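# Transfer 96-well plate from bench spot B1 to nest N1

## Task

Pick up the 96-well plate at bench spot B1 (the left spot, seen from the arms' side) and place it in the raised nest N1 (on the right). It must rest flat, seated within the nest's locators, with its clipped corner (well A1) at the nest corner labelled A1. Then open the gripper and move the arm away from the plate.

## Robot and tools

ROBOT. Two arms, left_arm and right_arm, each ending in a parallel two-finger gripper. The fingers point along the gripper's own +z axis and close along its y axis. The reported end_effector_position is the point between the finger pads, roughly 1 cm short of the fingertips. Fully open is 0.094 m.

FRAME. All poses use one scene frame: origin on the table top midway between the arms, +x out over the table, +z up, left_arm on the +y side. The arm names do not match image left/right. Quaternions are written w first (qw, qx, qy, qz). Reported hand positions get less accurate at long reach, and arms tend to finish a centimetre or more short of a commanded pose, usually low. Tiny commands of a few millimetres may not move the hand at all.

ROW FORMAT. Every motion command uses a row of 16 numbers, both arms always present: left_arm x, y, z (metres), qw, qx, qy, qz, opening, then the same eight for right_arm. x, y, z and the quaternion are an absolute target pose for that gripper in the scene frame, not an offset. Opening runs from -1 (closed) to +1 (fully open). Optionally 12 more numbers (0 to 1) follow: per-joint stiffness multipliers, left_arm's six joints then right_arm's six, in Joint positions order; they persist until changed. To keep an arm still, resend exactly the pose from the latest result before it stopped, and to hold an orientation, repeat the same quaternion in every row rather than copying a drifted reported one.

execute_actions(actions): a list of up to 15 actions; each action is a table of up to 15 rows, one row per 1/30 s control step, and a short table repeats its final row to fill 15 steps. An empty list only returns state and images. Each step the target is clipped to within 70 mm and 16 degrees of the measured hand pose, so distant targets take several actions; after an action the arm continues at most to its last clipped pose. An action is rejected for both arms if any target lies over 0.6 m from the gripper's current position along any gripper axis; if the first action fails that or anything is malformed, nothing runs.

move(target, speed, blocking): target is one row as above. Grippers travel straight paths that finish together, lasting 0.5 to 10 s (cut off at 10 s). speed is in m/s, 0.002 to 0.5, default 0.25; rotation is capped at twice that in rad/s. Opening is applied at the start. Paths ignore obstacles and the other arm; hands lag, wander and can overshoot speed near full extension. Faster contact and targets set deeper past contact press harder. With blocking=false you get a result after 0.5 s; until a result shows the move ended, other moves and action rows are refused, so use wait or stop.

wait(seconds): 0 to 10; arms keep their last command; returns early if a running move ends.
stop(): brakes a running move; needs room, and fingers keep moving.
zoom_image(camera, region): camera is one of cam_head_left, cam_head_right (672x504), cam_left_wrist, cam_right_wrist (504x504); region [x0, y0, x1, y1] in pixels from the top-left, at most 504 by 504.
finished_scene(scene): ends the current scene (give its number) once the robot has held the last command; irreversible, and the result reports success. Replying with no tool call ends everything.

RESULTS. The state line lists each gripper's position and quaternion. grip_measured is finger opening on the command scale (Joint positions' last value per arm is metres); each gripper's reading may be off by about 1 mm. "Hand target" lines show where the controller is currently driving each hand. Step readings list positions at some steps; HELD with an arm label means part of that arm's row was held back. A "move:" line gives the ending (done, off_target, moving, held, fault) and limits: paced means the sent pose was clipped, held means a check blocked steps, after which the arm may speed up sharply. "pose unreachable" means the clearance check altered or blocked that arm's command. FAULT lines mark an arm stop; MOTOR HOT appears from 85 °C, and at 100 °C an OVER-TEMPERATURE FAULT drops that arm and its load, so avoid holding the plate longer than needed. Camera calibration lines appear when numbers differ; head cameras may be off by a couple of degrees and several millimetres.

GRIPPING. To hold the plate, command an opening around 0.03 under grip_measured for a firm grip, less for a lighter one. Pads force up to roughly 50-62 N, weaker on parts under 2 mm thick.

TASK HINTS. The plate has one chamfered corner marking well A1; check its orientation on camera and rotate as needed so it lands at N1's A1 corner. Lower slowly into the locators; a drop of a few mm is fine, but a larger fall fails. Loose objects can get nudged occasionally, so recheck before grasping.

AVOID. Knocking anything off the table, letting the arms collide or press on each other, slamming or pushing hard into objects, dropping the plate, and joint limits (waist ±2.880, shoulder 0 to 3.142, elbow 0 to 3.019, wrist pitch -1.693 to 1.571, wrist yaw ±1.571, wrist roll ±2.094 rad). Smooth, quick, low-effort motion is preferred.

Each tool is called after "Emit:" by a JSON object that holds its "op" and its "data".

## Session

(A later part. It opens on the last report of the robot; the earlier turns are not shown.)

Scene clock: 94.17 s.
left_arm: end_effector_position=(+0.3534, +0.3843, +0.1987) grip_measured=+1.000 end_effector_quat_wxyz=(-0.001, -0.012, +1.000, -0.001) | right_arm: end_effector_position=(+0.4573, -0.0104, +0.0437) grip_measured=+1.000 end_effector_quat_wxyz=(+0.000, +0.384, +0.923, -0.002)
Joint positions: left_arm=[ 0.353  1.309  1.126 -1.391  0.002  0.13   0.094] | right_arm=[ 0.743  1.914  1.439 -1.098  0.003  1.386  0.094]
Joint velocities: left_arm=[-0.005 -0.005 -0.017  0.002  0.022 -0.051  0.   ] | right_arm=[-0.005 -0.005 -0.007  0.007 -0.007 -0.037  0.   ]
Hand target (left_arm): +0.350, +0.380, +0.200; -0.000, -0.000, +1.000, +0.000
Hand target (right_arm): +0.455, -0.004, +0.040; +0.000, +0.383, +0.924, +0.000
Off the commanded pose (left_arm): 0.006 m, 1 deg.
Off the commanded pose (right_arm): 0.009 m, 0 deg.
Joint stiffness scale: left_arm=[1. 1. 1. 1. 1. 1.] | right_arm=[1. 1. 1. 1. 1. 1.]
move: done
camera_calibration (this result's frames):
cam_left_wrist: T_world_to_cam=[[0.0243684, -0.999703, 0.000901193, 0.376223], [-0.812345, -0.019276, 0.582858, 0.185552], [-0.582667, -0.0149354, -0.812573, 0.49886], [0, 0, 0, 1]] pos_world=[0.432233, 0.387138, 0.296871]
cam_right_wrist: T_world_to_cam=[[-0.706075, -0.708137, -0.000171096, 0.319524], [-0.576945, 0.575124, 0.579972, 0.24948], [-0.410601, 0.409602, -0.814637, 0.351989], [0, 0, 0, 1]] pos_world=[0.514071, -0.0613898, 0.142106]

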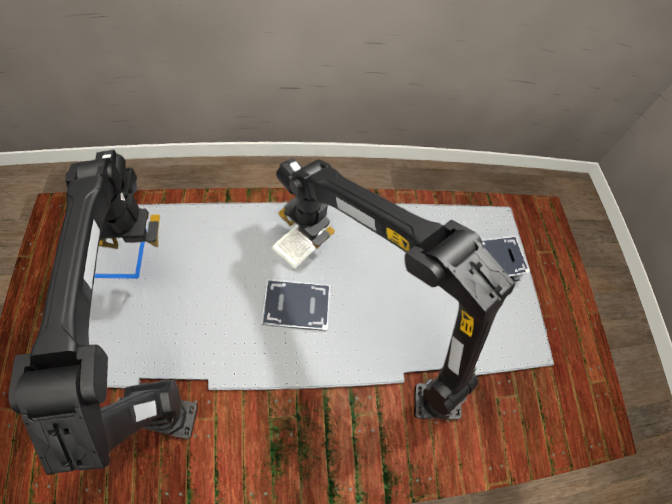

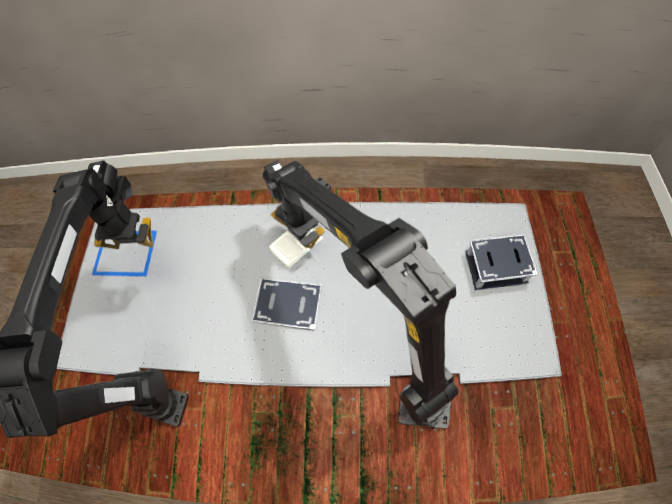

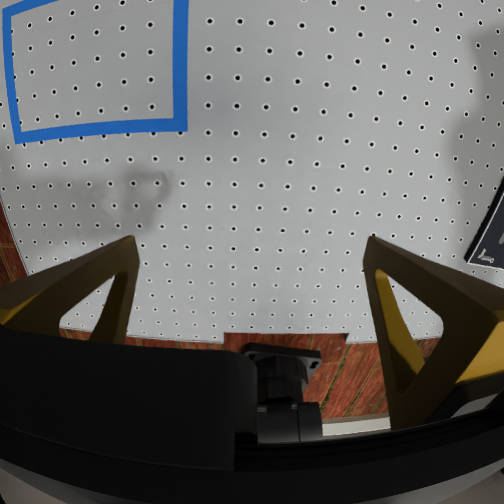

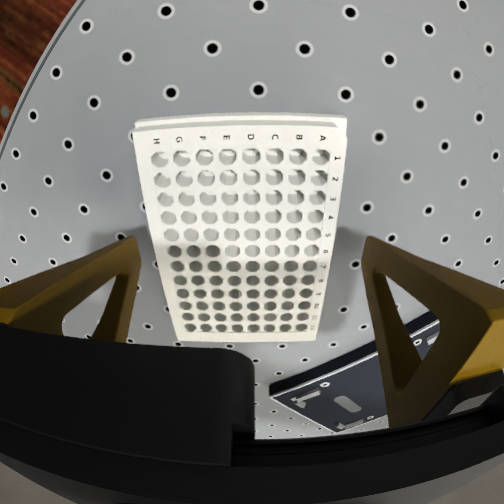

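Emit:
{"op": "move", "data": {"target": [0.35,0.38,0.2,0,0,1,0,1, 0.444,0.013,0.03,0,0.383,0.924,0,1], "speed": 0.04}}

Scene clock: 98.90 s.
left_arm: end_effector_position=(+0.3534, +0.3843, +0.1987) grip_measured=+1.000 end_effector_quat_wxyz=(-0.001, -0.012, +1.000, -0.001) | right_arm: end_effector_position=(+0.4463, +0.0066, +0.0346) grip_measured=+1.000 end_effector_quat_wxyz=(+0.001, +0.383, +0.924, -0.001)
Joint positions: left_arm=[ 0.353  1.309  1.126 -1.391  0.002  0.13   0.094] | right_arm=[ 0.78   1.927  1.432 -1.078  0.003  1.42   0.094]
Joint velocities: left_arm=[-0.005  0.005 -0.007  0.007 -0.022 -0.081  0.   ] | right_arm=[-0.015 -0.005 -0.007  0.002 -0.095  0.066  0.   ]
Hand target (left_arm): +0.350, +0.380, +0.200; -0.000, -0.000, +1.000, +0.000
Hand target (right_arm): +0.444, +0.013, +0.030; +0.000, +0.383, +0.924, -0.000
Off the commanded pose (left_arm): 0.006 m, 1 deg.
Off the commanded pose (right_arm): 0.008 m, 0 deg.
Joint stiffness scale: left_arm=[1. 1. 1. 1. 1. 1.] | right_arm=[1. 1. 1. 1. 1. 1.]
move: done
camera_calibration (this result's frames):
cam_left_wrist: T_world_to_cam=[[0.0243684, -0.999703, 0.000901193, 0.376223], [-0.812345, -0.019276, 0.582858, 0.185552], [-0.582667, -0.0149354, -0.812573, 0.49886], [0, 0, 0, 1]] pos_world=[0.432233, 0.387138, 0.296871]
cam_right_wrist: T_world_to_cam=[[-0.704181, -0.71002, -0.000996485, 0.323019], [-0.5789, 0.573325, 0.579804, 0.239541], [-0.411101, 0.408864, -0.814755, 0.333288], [0, 0, 0, 1]] pos_world=[0.503149, -0.0442542, 0.132983]

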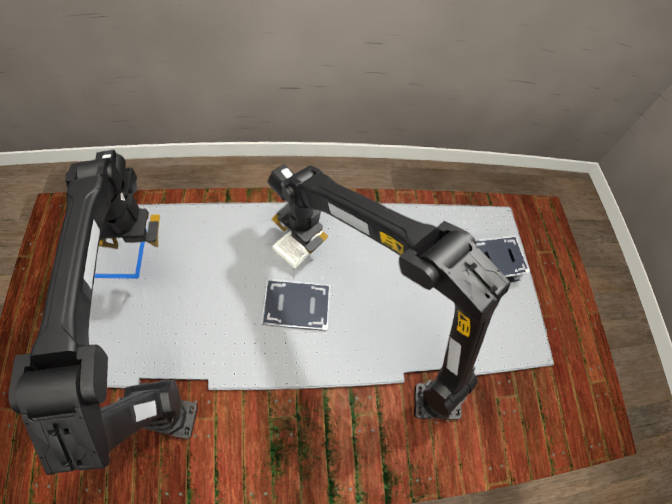

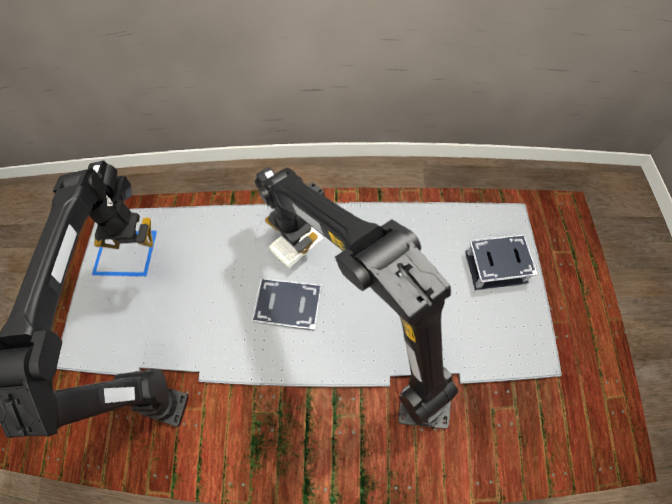

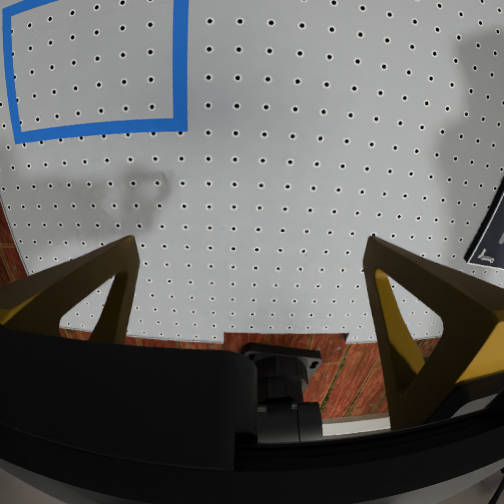

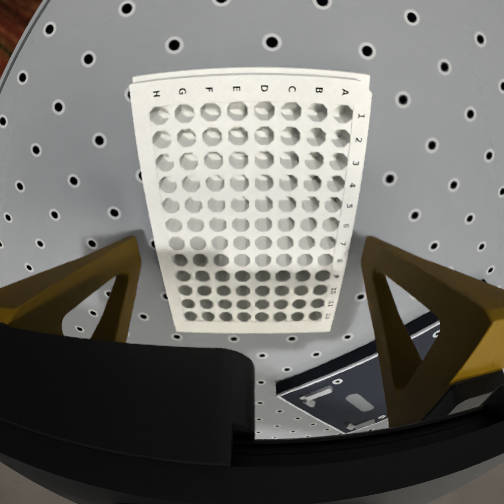

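Emit:
{"op": "move", "data": {"target": [0.35,0.38,0.2,0,0,1,0,1, 0.444,0.013,0.011,0,0.383,0.924,0,1], "speed": 0.03}}

Scene clock: 103.27 s.
left_arm: end_effector_position=(+0.3534, +0.3843, +0.1987) grip_measured=+1.000 end_effector_quat_wxyz=(-0.001, -0.012, +1.000, -0.001) | right_arm: end_effector_position=(+0.4466, +0.0069, +0.0173) grip_measured=+1.000 end_effector_quat_wxyz=(+0.001, +0.383, +0.924, -0.000)
Joint positions: left_arm=[ 0.353  1.309  1.126 -1.391  0.002  0.13   0.094] | right_arm=[ 0.78   1.948  1.415 -1.036  0.002  1.421  0.094]
Joint velocities: left_arm=[-0.005  0.005  0.007  0.002  0.007  0.022  0.   ] | right_arm=[-0.015 -0.005 -0.007 -0.002 -0.007 -0.022  0.   ]
Hand target (left_arm): +0.350, +0.380, +0.200; -0.000, -0.000, +1.000, +0.000
Hand target (right_arm): +0.444, +0.013, +0.011; +0.000, +0.383, +0.924, +0.000
Off the commanded pose (left_arm): 0.006 m, 1 deg.
Off the commanded pose (right_arm): 0.009 m, 0 deg.
Joint stiffness scale: left_arm=[1. 1. 1. 1. 1. 1.] | right_arm=[1. 1. 1. 1. 1. 1.]
move: done
camera_calibration (this result's frames):
cam_left_wrist: T_world_to_cam=[[0.0243684, -0.999703, 0.000901193, 0.376223], [-0.812345, -0.019276, 0.582858, 0.185552], [-0.582667, -0.0149354, -0.812573, 0.49886], [0, 0, 0, 1]] pos_world=[0.432233, 0.387138, 0.296871]
cam_right_wrist: T_world_to_cam=[[-0.70526, -0.708941, -0.00332021, 0.323932], [-0.578965, 0.573243, 0.579821, 0.249585], [-0.409156, 0.410847, -0.814737, 0.318329], [0, 0, 0, 1]] pos_world=[0.503204, -0.0442084, 0.115715]

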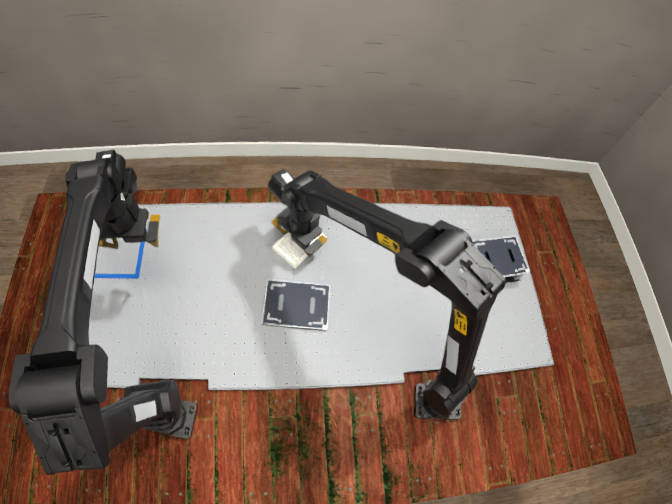

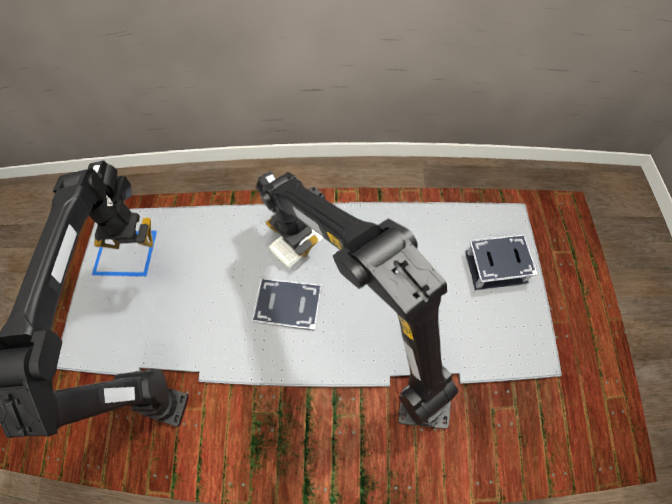

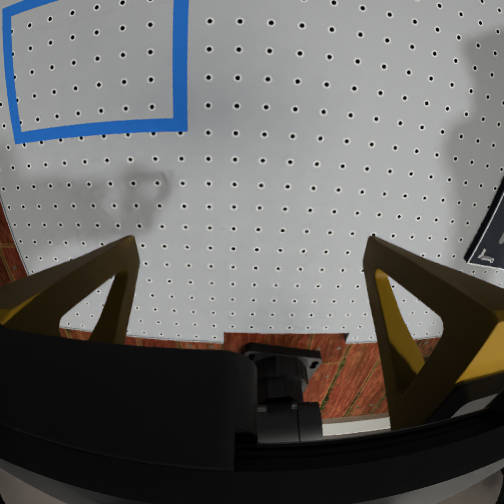

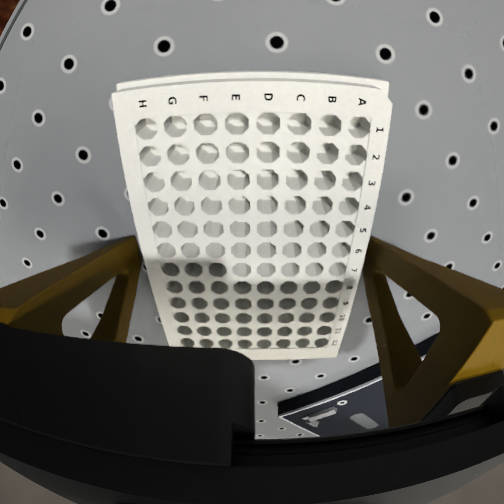

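Emit:
{"op": "execute_actions", "data": {"actions": [[[0.35,0.38,0.2,0,0,1,0,1, 0.444,0.013,0.0075,0,0.383,0.924,0,1]],[[0.35,0.38,0.2,0,0,1,0,1, 0.444,0.013,0.0075,0,0.383,0.924,0,0.85]],[[0.35,0.38,0.2,0,0,1,0,1, 0.444,0.013,0.0075,0,0.383,0.924,0,0.78]],[[0.35,0.38,0.2,0,0,1,0,1, 0.444,0.013,0.0075,0,0.383,0.924,0,0.74]],[[0.35,0.38,0.2,0,0,1,0,1, 0.444,0.013,0.0075,0,0.383,0.924,0,0.74]]]}}

Scene clock: 109.33 s.
left_arm: end_effector_position=(+0.3534, +0.3843, +0.1987) grip_measured=+1.000 end_effector_quat_wxyz=(-0.001, -0.012, +1.000, -0.001) | right_arm: end_effector_position=(+0.4469, +0.0071, +0.0173) grip_measured=+0.767 end_effector_quat_wxyz=(+0.002, +0.383, +0.924, +0.000)
Joint positions: left_arm=[ 0.353  1.309  1.126 -1.391  0.002  0.13   0.094] | right_arm=[ 0.78   1.948  1.415 -1.035  0.002  1.421  0.083]
Joint velocities: left_arm=[ 0.005 -0.005 -0.012 -0.027 -0.037  0.022  0.   ] | right_arm=[-0.015 -0.005 -0.012 -0.007  0.037 -0.007  0.   ]
Hand target (left_arm): +0.350, +0.380, +0.200; -0.000, -0.000, +1.000, +0.000
Hand target (right_arm): +0.444, +0.013, +0.008; +0.000, +0.383, +0.924, -0.000
Off the commanded pose (left_arm): 0.006 m, 1 deg.
Off the commanded pose (right_arm): 0.012 m, 0 deg.
Joint stiffness scale: left_arm=[1. 1. 1. 1. 1. 1.] | right_arm=[1. 1. 1. 1. 1. 1.]
Step readings (end_effector_position; steps 1 to 15: 1st action; 16 to 30: 2nd action; 31 to 45: 3rd action; 46 to 60: 4th action; 61 to 75: 5th action):
0: left_arm (+0.3534, +0.3843, +0.1987) | right_arm (+0.4466, +0.0069, +0.0173)
1: left_arm (+0.3534, +0.3843, +0.1987) | right_arm (+0.4466, +0.0069, +0.0173)
2: left_arm (+0.3534, +0.3843, +0.1987) | right_arm (+0.4466, +0.0069, +0.0173)
4: left_arm (+0.3534, +0.3843, +0.1987) | right_arm (+0.4466, +0.0069, +0.0173)
8: left_arm (+0.3534, +0.3843, +0.1987) | right_arm (+0.4466, +0.0069, +0.0173)
15: left_arm (+0.3534, +0.3843, +0.1987) | right_arm (+0.4466, +0.0069, +0.0173)
16: left_arm (+0.3534, +0.3843, +0.1987) | right_arm (+0.4466, +0.0069, +0.0173)
17: left_arm (+0.3534, +0.3843, +0.1987) | right_arm (+0.4466, +0.0069, +0.0173)
19: left_arm (+0.3534, +0.3843, +0.1987) | right_arm (+0.4466, +0.0069, +0.0173)
23: left_arm (+0.3534, +0.3843, +0.1987) | right_arm (+0.4466, +0.0069, +0.0173)
30: left_arm (+0.3534, +0.3843, +0.1987) | right_arm (+0.4466, +0.0069, +0.0173)
31: left_arm (+0.3534, +0.3843, +0.1987) | right_arm (+0.4466, +0.0069, +0.0173)
32: left_arm (+0.3534, +0.3843, +0.1987) | right_arm (+0.4467, +0.0070, +0.0173)
34: left_arm (+0.3534, +0.3843, +0.1987) | right_arm (+0.4467, +0.0070, +0.0173)
38: left_arm (+0.3534, +0.3843, +0.1987) | right_arm (+0.4467, +0.0070, +0.0173)
45: left_arm (+0.3534, +0.3843, +0.1987) | right_arm (+0.4467, +0.0070, +0.0173)
46: left_arm (+0.3534, +0.3843, +0.1987) | right_arm (+0.4468, +0.0071, +0.0173)
47: left_arm (+0.3534, +0.3843, +0.1987) | right_arm (+0.4468, +0.0071, +0.0173)
49: left_arm (+0.3534, +0.3843, +0.1987) | right_arm (+0.4469, +0.0071, +0.0173)
53: left_arm (+0.3534, +0.3843, +0.1987) | right_arm (+0.4469, +0.0071, +0.0173)
60: left_arm (+0.3534, +0.3843, +0.1987) | right_arm (+0.4469, +0.0071, +0.0173)
61: left_arm (+0.3534, +0.3843, +0.1987) | right_arm (+0.4469, +0.0071, +0.0173)
62: left_arm (+0.3534, +0.3843, +0.1987) | right_arm (+0.4469, +0.0071, +0.0173)
64: left_arm (+0.3534, +0.3843, +0.1987) | right_arm (+0.4469, +0.0071, +0.0173)
68: left_arm (+0.3534, +0.3843, +0.1987) | right_arm (+0.4469, +0.0071, +0.0173)
75: end_effector_position above
camera_calibration (this result's frames):
cam_left_wrist: T_world_to_cam=[[0.0243684, -0.999703, 0.000901193, 0.376223], [-0.812345, -0.019276, 0.582858, 0.185552], [-0.582667, -0.0149354, -0.812573, 0.49886], [0, 0, 0, 1]] pos_world=[0.432233, 0.387138, 0.296871]
cam_right_wrist: T_world_to_cam=[[-0.705255, -0.708937, -0.00482816, 0.324327], [-0.579677, 0.572719, 0.579627, 0.249958], [-0.408154, 0.411584, -0.814867, 0.317911], [0, 0, 0, 1]] pos_world=[0.503385, -0.044075, 0.115738]

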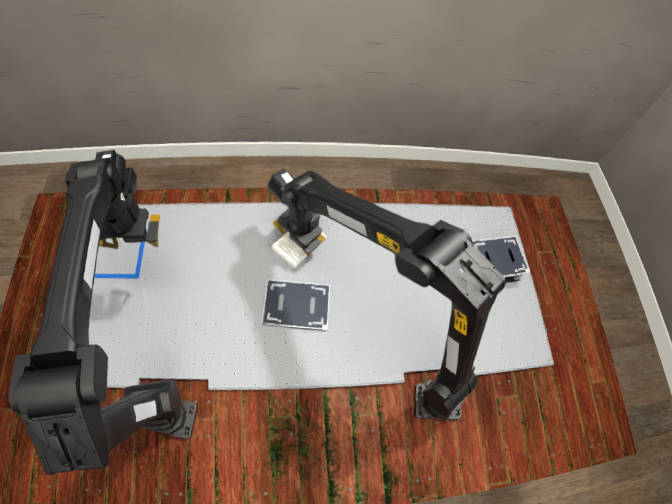

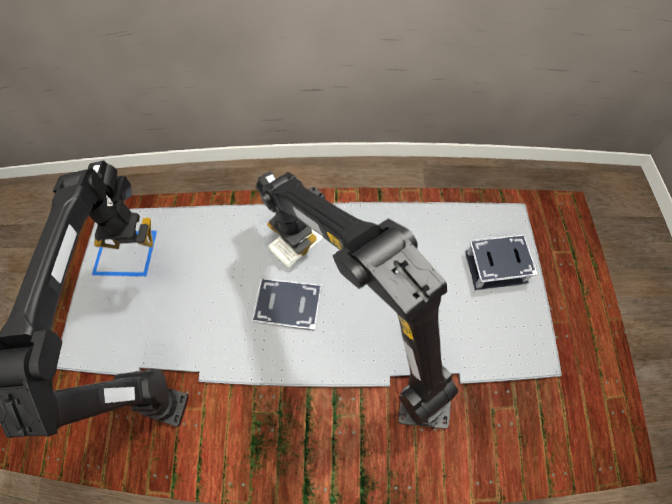

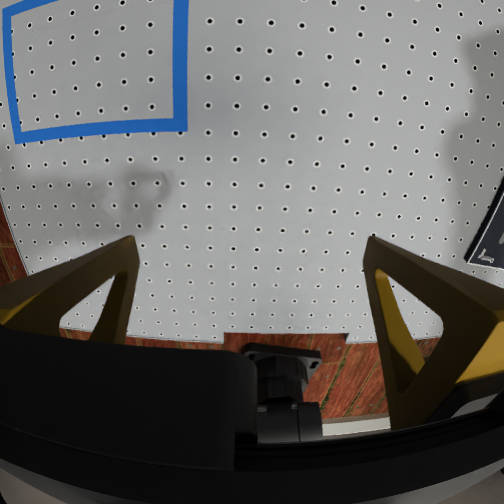

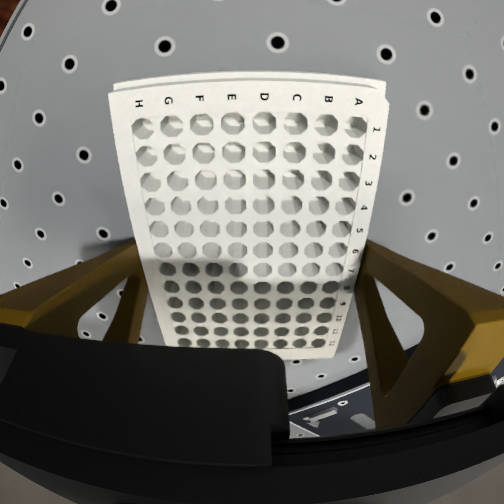

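Emit:
{"op": "move", "data": {"target": [0.35,0.38,0.2,0,0,1,0,1, 0.45,0.0,0.12,0,0.383,0.924,0,0.735], "speed": 0.08}}

Emit:
{"op": "move", "data": {"target": [0.35,0.38,0.2,0,0,1,0,1, 0.37,-0.56,0.17,0,0.669,0.743,0,0.735], "speed": 0.2}}

Emit:
{"op": "move", "data": {"target": [0.35,0.38,0.2,0,0,1,0,1, 0.37,-0.56,0.115,0,0.669,0.743,0,0.735], "speed": 0.05}}

Scene clock: 114.23 s.
left_arm: end_effector_position=(+0.3534, +0.3843, +0.1987) grip_measured=+1.000 end_effector_quat_wxyz=(-0.001, -0.012, +1.000, -0.001) | right_arm: end_effector_position=(+0.4322, -0.0037, +0.0888) grip_measured=+0.767 end_effector_quat_wxyz=(-0.016, +0.381, +0.924, -0.029)
Joint positions: left_arm=[ 0.353  1.309  1.126 -1.391  0.002  0.13   0.094] | right_arm=[ 0.78   1.865  1.492 -1.265  0.002  1.417  0.083]
Joint velocities: left_arm=[-0.015  0.005  0.012  0.002 -0.066  0.051  0.   ] | right_arm=[ 0.005  0.005 -0.017  0.002 -0.007 -0.022  0.001]
Hand target (left_arm): +0.350, +0.380, +0.200; -0.000, -0.000, +1.000, +0.000
Hand target (right_arm): +0.450, +0.000, +0.120; +0.000, +0.383, +0.924, +0.000
Off the commanded pose (left_arm): 0.006 m, 1 deg.
Off the commanded pose (right_arm): 0.036 m, 4 deg.
Joint stiffness scale: left_arm=[1. 1. 1. 1. 1. 1.] | right_arm=[1. 1. 1. 1. 1. 1.]
move: off_target (right_arm)
camera_calibration (this result's frames):
cam_left_wrist: T_world_to_cam=[[0.0243684, -0.999703, 0.000901193, 0.376223], [-0.812345, -0.019276, 0.582858, 0.185552], [-0.582667, -0.0149354, -0.812573, 0.49886], [0, 0, 0, 1]] pos_world=[0.432233, 0.387138, 0.296871]
cam_right_wrist: T_world_to_cam=[[-0.700646, -0.710693, 0.0633293, 0.298583], [-0.549618, 0.594179, 0.587257, 0.192598], [-0.454989, 0.376653, -0.806919, 0.394038], [0, 0, 0, 1]] pos_world=[0.494339, -0.050652, 0.185943]

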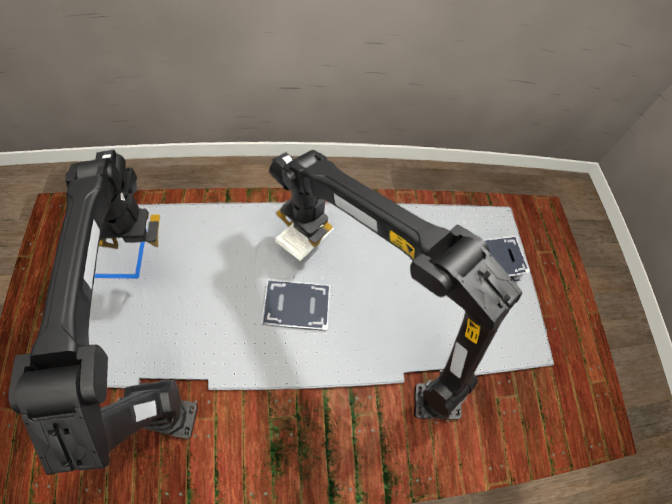

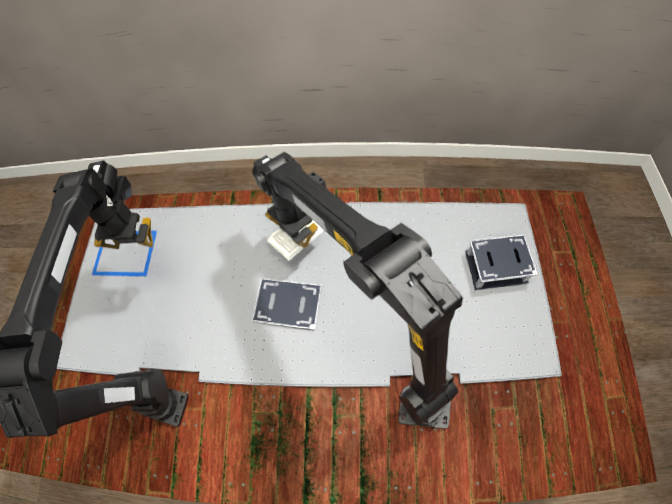

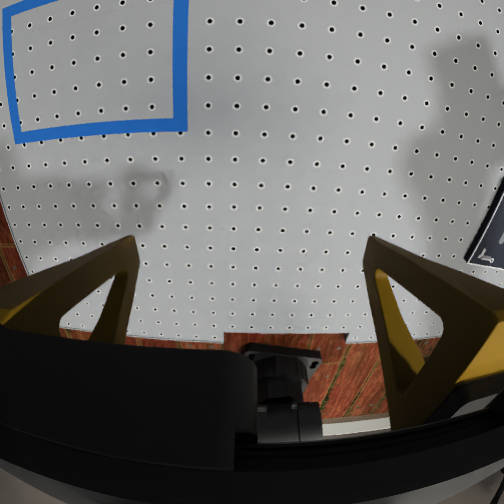

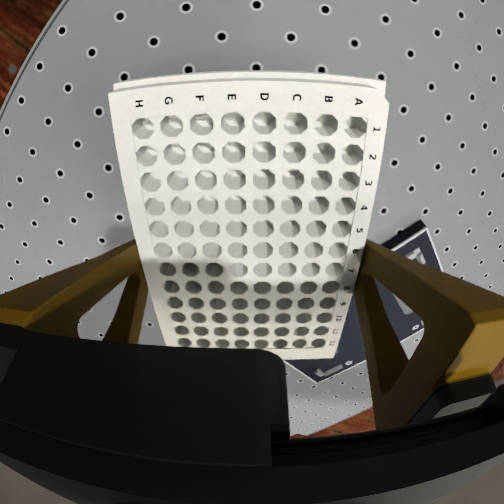

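Scene clock: 117.50 s.
left_arm: end_effector_position=(+0.3534, +0.3843, +0.1987) grip_measured=+1.000 end_effector_quat_wxyz=(-0.001, -0.012, +1.000, -0.001) | right_arm: end_effector_position=(+0.3518, -0.5485, +0.1538) grip_measured=+0.767 end_effector_quat_wxyz=(-0.033, +0.674, +0.738, -0.003)
Joint positions: left_arm=[ 0.353  1.309  1.126 -1.391  0.002  0.13   0.094] | right_arm=[-0.43   1.52   1.22  -1.337 -0.004  0.905  0.083]
Joint velocities: left_arm=[-0.015 -0.005  0.007 -0.002  0.022  0.007  0.   ] | right_arm=[-0.005  0.005  0.002 -0.022  0.037 -0.081 -0.   ]
Hand target (left_arm): +0.350, +0.380, +0.200; -0.000, -0.000, +1.000, +0.000
Hand target (right_arm): +0.366, -0.557, +0.171; -0.013, +0.670, +0.743, +0.001
Off the commanded pose (left_arm): 0.006 m, 1 deg.
Off the commanded pose (right_arm): 0.027 m, 4 deg.
Joint stiffness scale: left_arm=[1. 1. 1. 1. 1. 1.] | right_arm=[1. 1. 1. 1. 1. 1.]
move: off_target (right_arm)
camera_calibration (this result's frames):
cam_left_wrist: T_world_to_cam=[[0.0243684, -0.999703, 0.000901193, 0.376223], [-0.812345, -0.019276, 0.582858, 0.185552], [-0.582667, -0.0149354, -0.812573, 0.49886], [0, 0, 0, 1]] pos_world=[0.432233, 0.387138, 0.296871]
cam_right_wrist: T_world_to_cam=[[-0.994412, -0.0946862, 0.0466831, 0.294767], [-0.0459121, 0.786086, 0.61641, 0.357558], [-0.0950624, 0.610822, -0.78604, 0.613741], [0, 0, 0, 1]] pos_world=[0.36788, -0.628047, 0.248262]

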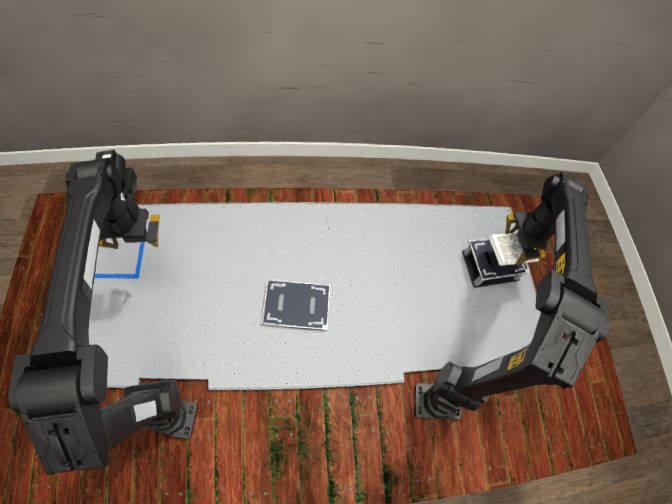

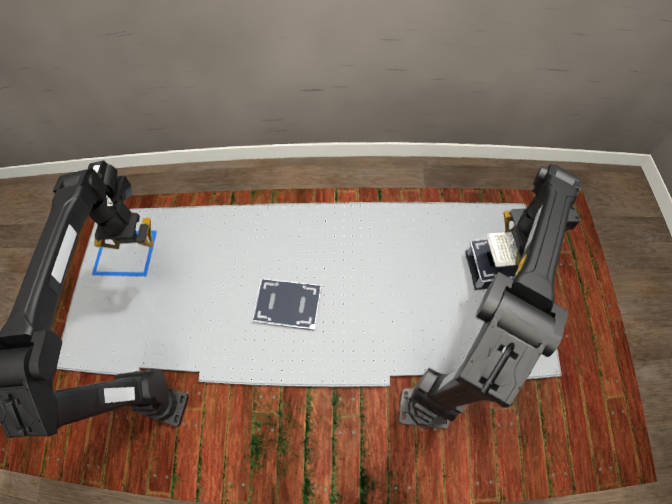

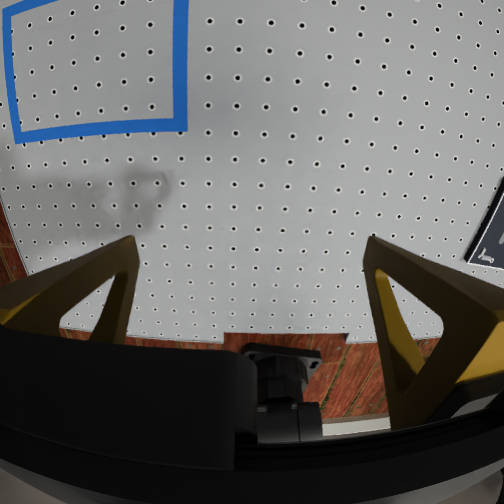

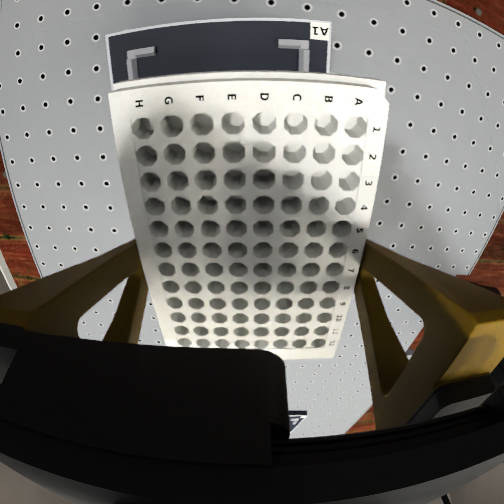

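Scene clock: 118.73 s.
left_arm: end_effector_position=(+0.3534, +0.3843, +0.1987) grip_measured=+1.000 end_effector_quat_wxyz=(-0.001, -0.012, +1.000, -0.001) | right_arm: end_effector_position=(+0.3664, -0.5584, +0.1162) grip_measured=+0.767 end_effector_quat_wxyz=(-0.004, +0.674, +0.738, +0.000)
Joint positions: left_arm=[ 0.353  1.309  1.126 -1.391  0.002  0.13   0.094] | right_arm=[-0.43   1.561  1.164 -1.181 -0.002  0.904  0.083]
Joint velocities: left_arm=[-0.015 -0.005 -0.017  0.002  0.037  0.022  0.   ] | right_arm=[-0.005 -0.015 -0.017  0.017 -0.007  0.007 -0.001]
Hand target (left_arm): +0.350, +0.380, +0.200; -0.000, -0.000, +1.000, +0.000
Hand target (right_arm): +0.369, -0.560, +0.115; +0.000, +0.670, +0.743, -0.000
Off the commanded pose (left_arm): 0.006 m, 1 deg.
Off the commanded pose (right_arm): 0.004 m, 1 deg.
Joint stiffness scale: left_arm=[1. 1. 1. 1. 1. 1.] | right_arm=[1. 1. 1. 1. 1. 1.]
move: done
camera_calibration (this result's frames):
cam_left_wrist: T_world_to_cam=[[0.0243684, -0.999703, 0.000901193, 0.376223], [-0.812345, -0.019276, 0.582858, 0.185552], [-0.582667, -0.0149354, -0.812573, 0.49886], [0, 0, 0, 1]] pos_world=[0.432233, 0.387138, 0.296871]
cam_right_wrist: T_world_to_cam=[[-0.995505, -0.0947008, 0.00152842, 0.3157], [-0.0758059, 0.806347, 0.586565, 0.414891], [-0.0567806, 0.583812, -0.809901, 0.565204], [0, 0, 0, 1]] pos_world=[0.377825, -0.634622, 0.213916]

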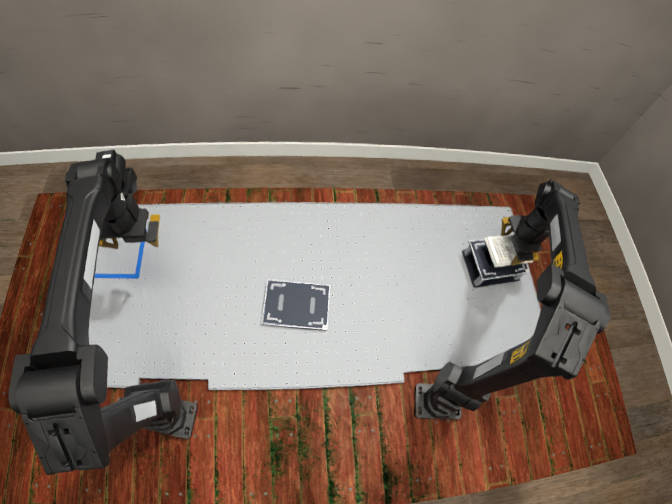

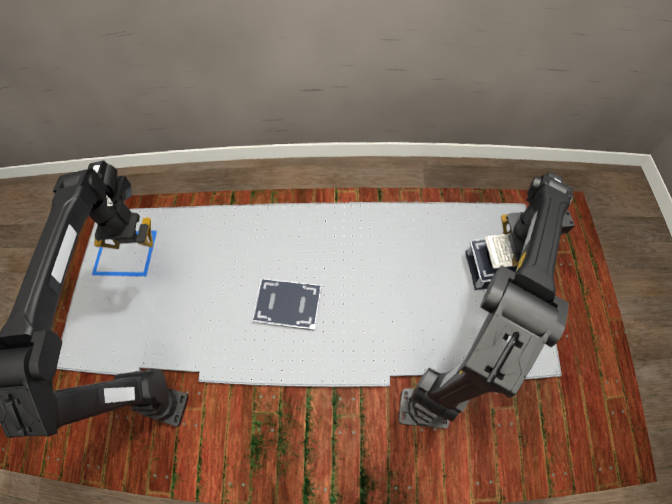

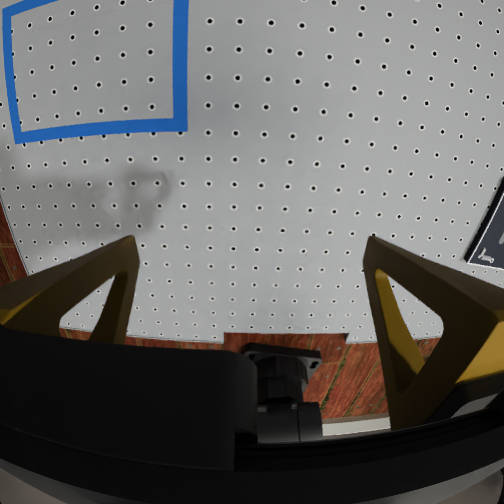

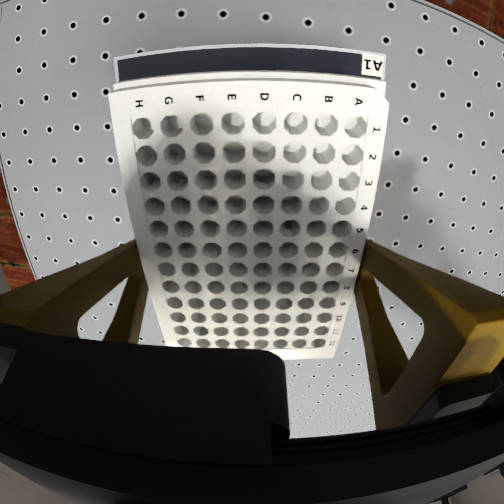

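Emit:
{"op": "move", "data": {"target": [0.35,0.38,0.2,0,0,1,0,1, 0.37,-0.558,0.092,0,0.664,0.748,0,0.735], "speed": 0.03}}

Scene clock: 123.60 s.
left_arm: end_effector_position=(+0.3534, +0.3843, +0.1987) grip_measured=+1.000 end_effector_quat_wxyz=(-0.001, -0.012, +1.000, -0.001) | right_arm: end_effector_position=(+0.3658, -0.5580, +0.0939) grip_measured=+0.767 end_effector_quat_wxyz=(-0.003, +0.670, +0.742, +0.001)
Joint positions: left_arm=[ 0.353  1.309  1.126 -1.391  0.002  0.13   0.094] | right_arm=[-0.43   1.584  1.127 -1.12  -0.002  0.894  0.083]
Joint velocities: left_arm=[ 0.005 -0.005 -0.002 -0.002  0.022 -0.051  0.   ] | right_arm=[ 0.005 -0.005 -0.007 -0.002  0.022 -0.051 -0.001]
Hand target (left_arm): +0.350, +0.380, +0.200; -0.000, -0.000, +1.000, +0.000
Hand target (right_arm): +0.370, -0.558, +0.092; -0.000, +0.664, +0.748, -0.000
Off the commanded pose (left_arm): 0.006 m, 1 deg.
Off the commanded pose (right_arm): 0.005 m, 1 deg.
Joint stiffness scale: left_arm=[1. 1. 1. 1. 1. 1.] | right_arm=[1. 1. 1. 1. 1. 1.]
move: done
camera_calibration (this result's frames):
cam_left_wrist: T_world_to_cam=[[0.0243684, -0.999703, 0.000901193, 0.376223], [-0.812345, -0.019276, 0.582858, 0.185552], [-0.582667, -0.0149354, -0.812573, 0.49886], [0, 0, 0, 1]] pos_world=[0.432233, 0.387138, 0.296871]
cam_right_wrist: T_world_to_cam=[[-0.994437, -0.105328, 0.000870769, 0.308922], [-0.0848244, 0.805704, 0.586214, 0.43055], [-0.0624462, 0.582879, -0.810156, 0.548514], [0, 0, 0, 1]] pos_world=[0.377978, -0.634075, 0.191719]

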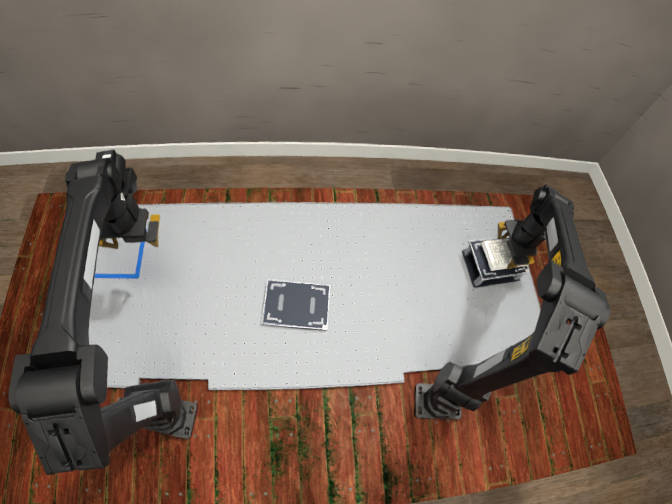

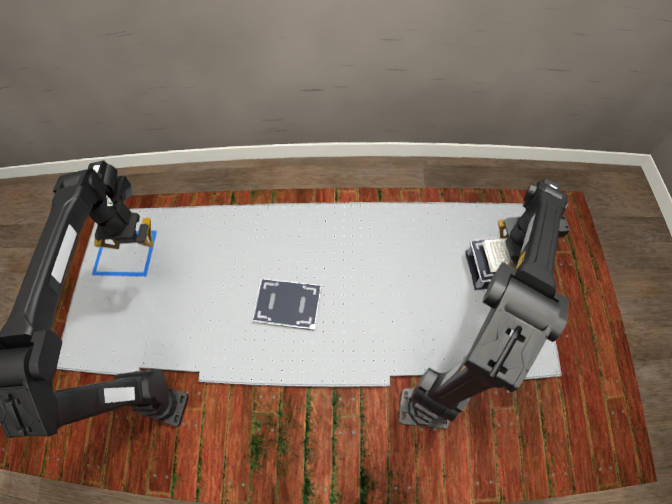

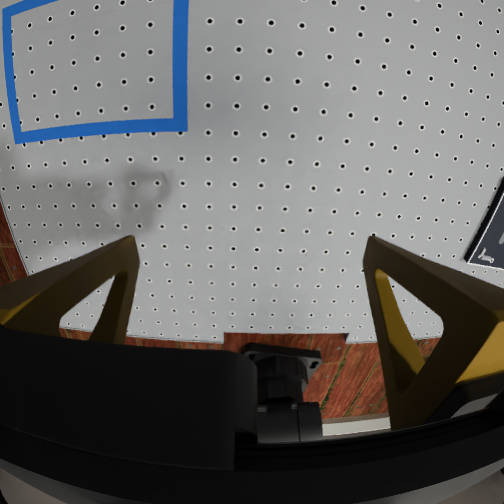

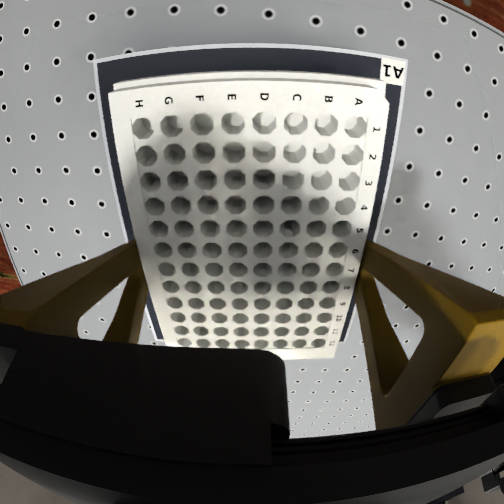

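Emit:
{"op": "move", "data": {"target": [0.35,0.38,0.2,0,0,1,0,1, 0.369,-0.549,0.082,0,0.664,0.748,0,0.735], "speed": 0.02}}

Emit:
{"op": "zoom_image", "data": {"camera": "cam_right_wrist", "region": [60, 20, 440, 260]}}

Emit:
{"op": "zoom_image", "data": {"camera": "cam_head_left", "region": [440, 200, 580, 305]}}

Scene clock: 128.57 s.
left_arm: end_effector_position=(+0.3534, +0.3843, +0.1987) grip_measured=+1.000 end_effector_quat_wxyz=(-0.001, -0.012, +1.000, -0.001) | right_arm: end_effector_position=(+0.3636, -0.5519, +0.0838) grip_measured=+0.767 end_effector_quat_wxyz=(-0.003, +0.667, +0.745, +0.001)
Joint positions: left_arm=[ 0.353  1.309  1.126 -1.391  0.002  0.13   0.094] | right_arm=[-0.421  1.584  1.097 -1.09  -0.002  0.893  0.083]
Joint velocities: left_arm=[-0.005  0.005  0.002 -0.002 -0.007  0.051  0.   ] | right_arm=[ 0.005 -0.015  0.002  0.002 -0.007 -0.037 -0.001]
Hand target (left_arm): +0.350, +0.380, +0.200; -0.000, -0.000, +1.000, +0.000
Hand target (right_arm): +0.369, -0.549, +0.082; +0.000, +0.664, +0.748, -0.000
Off the commanded pose (left_arm): 0.006 m, 1 deg.
Off the commanded pose (right_arm): 0.006 m, 1 deg.
Joint stiffness scale: left_arm=[1. 1. 1. 1. 1. 1.] | right_arm=[1. 1. 1. 1. 1. 1.]
move: done
camera_calibration (this result's frames):
cam_left_wrist: T_world_to_cam=[[0.0243684, -0.999703, 0.000901193, 0.376223], [-0.812345, -0.019276, 0.582858, 0.185552], [-0.582667, -0.0149354, -0.812573, 0.49886], [0, 0, 0, 1]] pos_world=[0.432233, 0.387138, 0.296871]
cam_right_wrist: T_world_to_cam=[[-0.993344, -0.115185, 0.00057029, 0.301648], [-0.0930023, 0.804941, 0.586021, 0.433977], [-0.0679602, 0.582068, -0.810296, 0.538205], [0, 0, 0, 1]] pos_world=[0.376578, -0.627852, 0.181614]

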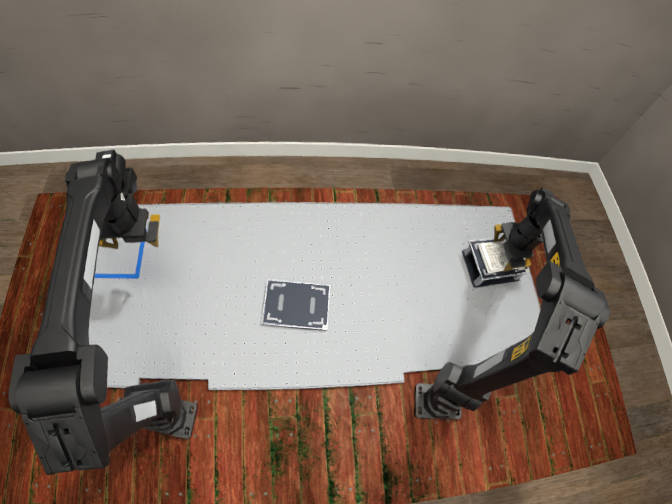

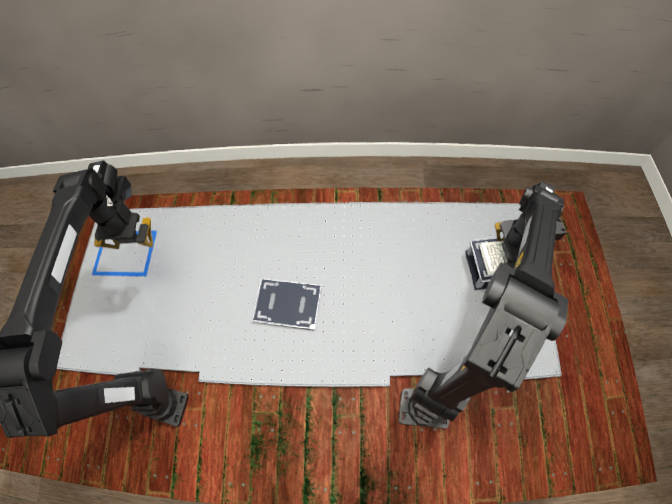

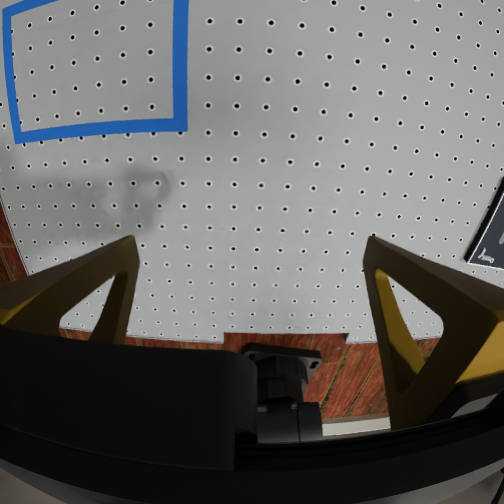

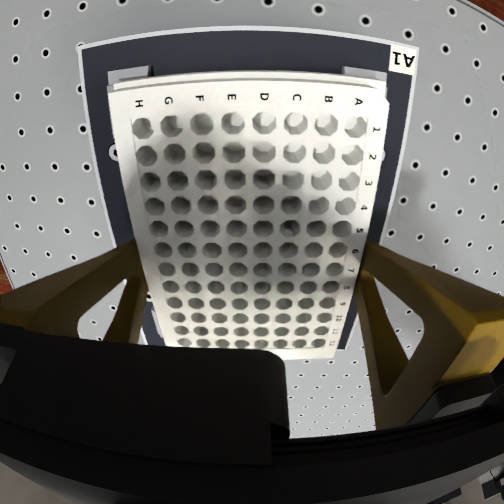

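Region (60, 20, 440, 260) of cam_right_wrist's 504x504 image, scaled by 1.326, with more detail than that image has; it fills the top 318 rows of this view, and the rest is white.

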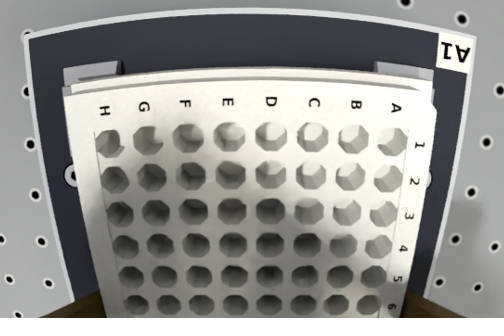

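Region (440, 200, 580, 305) of cam_head_left's 672x504 image, scaled by 3.600, with more detail than that image has; it fills the top 378 rows of this view, and the rest is white.

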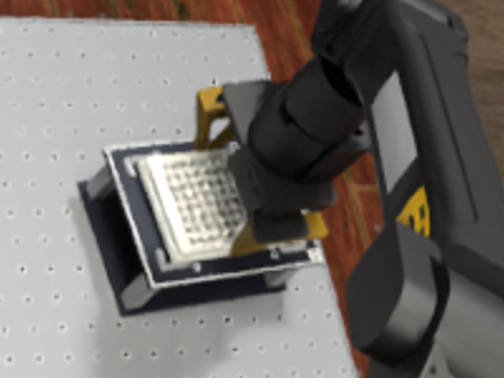

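Emit:
{"op": "move", "data": {"target": [0.35,0.38,0.2,0,0,1,0,1, 0.3705,-0.548,0.076,0,0.665,0.747,0,0.735], "speed": 0.01}}

Emit:
{"op": "zoom_image", "data": {"camera": "cam_right_wrist", "region": [60, 20, 440, 260]}}

Scene clock: 132.63 s.
left_arm: end_effector_position=(+0.3534, +0.3843, +0.1987) grip_measured=+1.000 end_effector_quat_wxyz=(-0.001, -0.012, +1.000, -0.001) | right_arm: end_effector_position=(+0.3659, -0.5527, +0.0812) grip_measured=+0.767 end_effector_quat_wxyz=(+0.001, +0.667, +0.745, +0.000)
Joint positions: left_arm=[ 0.353  1.309  1.126 -1.391  0.002  0.13   0.094] | right_arm=[-0.419  1.588  1.094 -1.075 -0.     0.897  0.083]
Joint velocities: left_arm=[ 0.005 -0.005 -0.007 -0.022 -0.051 -0.037  0.   ] | right_arm=[-0.005 -0.015  0.012  0.002 -0.095 -0.037  0.   ]
Hand target (left_arm): +0.350, +0.380, +0.200; -0.000, -0.000, +1.000, +0.000
Hand target (right_arm): +0.370, -0.548, +0.076; +0.000, +0.665, +0.747, -0.000
Off the commanded pose (left_arm): 0.006 m, 1 deg.
Off the commanded pose (right_arm): 0.008 m, 0 deg.
Joint stiffness scale: left_arm=[1. 1. 1. 1. 1. 1.] | right_arm=[1. 1. 1. 1. 1. 1.]
move: done
camera_calibration (this result's frames):
cam_left_wrist: T_world_to_cam=[[0.0243684, -0.999703, 0.000901193, 0.376223], [-0.812345, -0.019276, 0.582858, 0.185552], [-0.582667, -0.0149354, -0.812573, 0.49886], [0, 0, 0, 1]] pos_world=[0.432233, 0.387138, 0.296871]
cam_right_wrist: T_world_to_cam=[[-0.99359, -0.112929, -0.00504683, 0.305593], [-0.094878, 0.808838, 0.580327, 0.439697], [-0.0614535, 0.577086, -0.814368, 0.531941], [0, 0, 0, 1]] pos_world=[0.378041, -0.628109, 0.179571]

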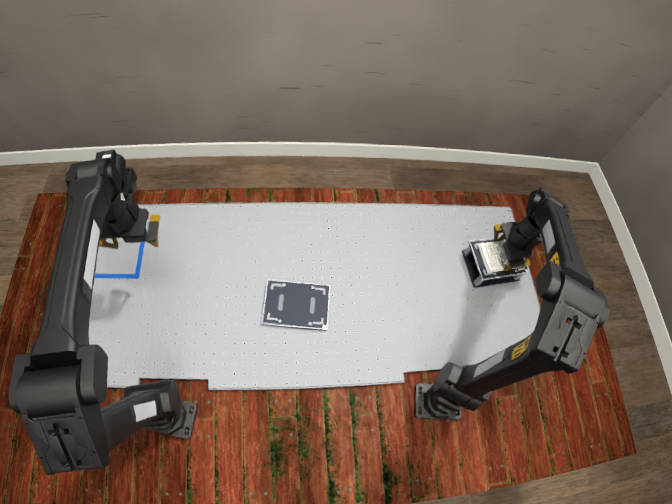

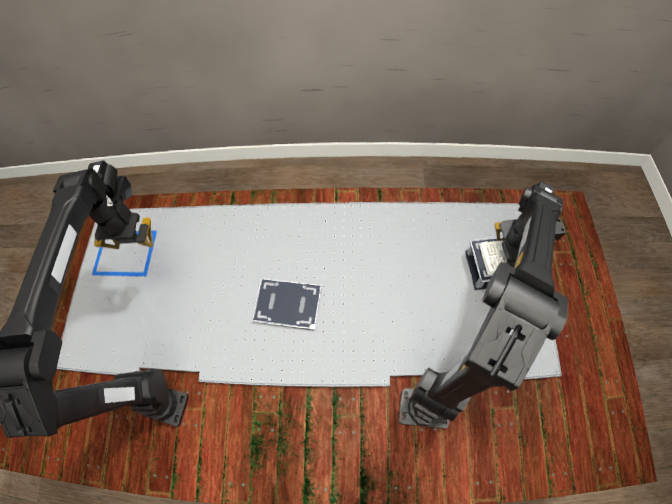

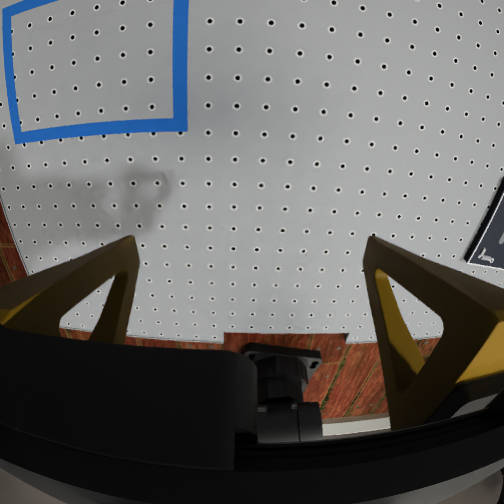

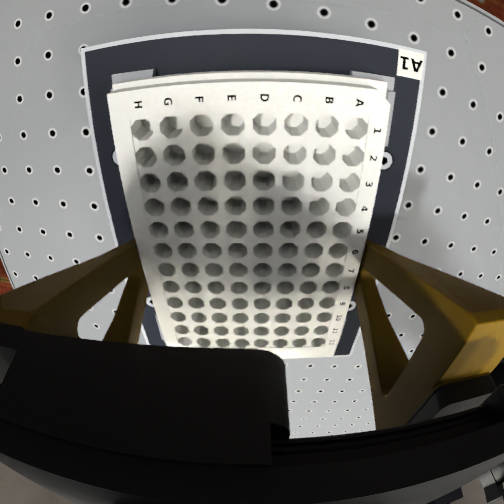

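Region (60, 20, 440, 260) of cam_right_wrist's 504x504 image, scaled by 1.326, with more detail than that image has; it fills the top 318 rows of this view, and the rest is white.

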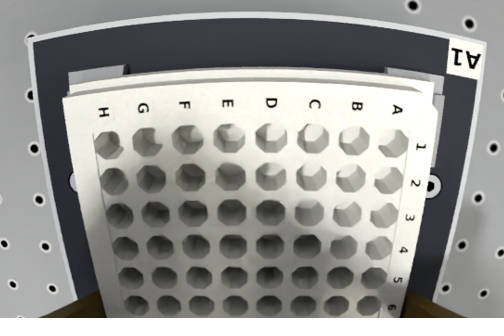

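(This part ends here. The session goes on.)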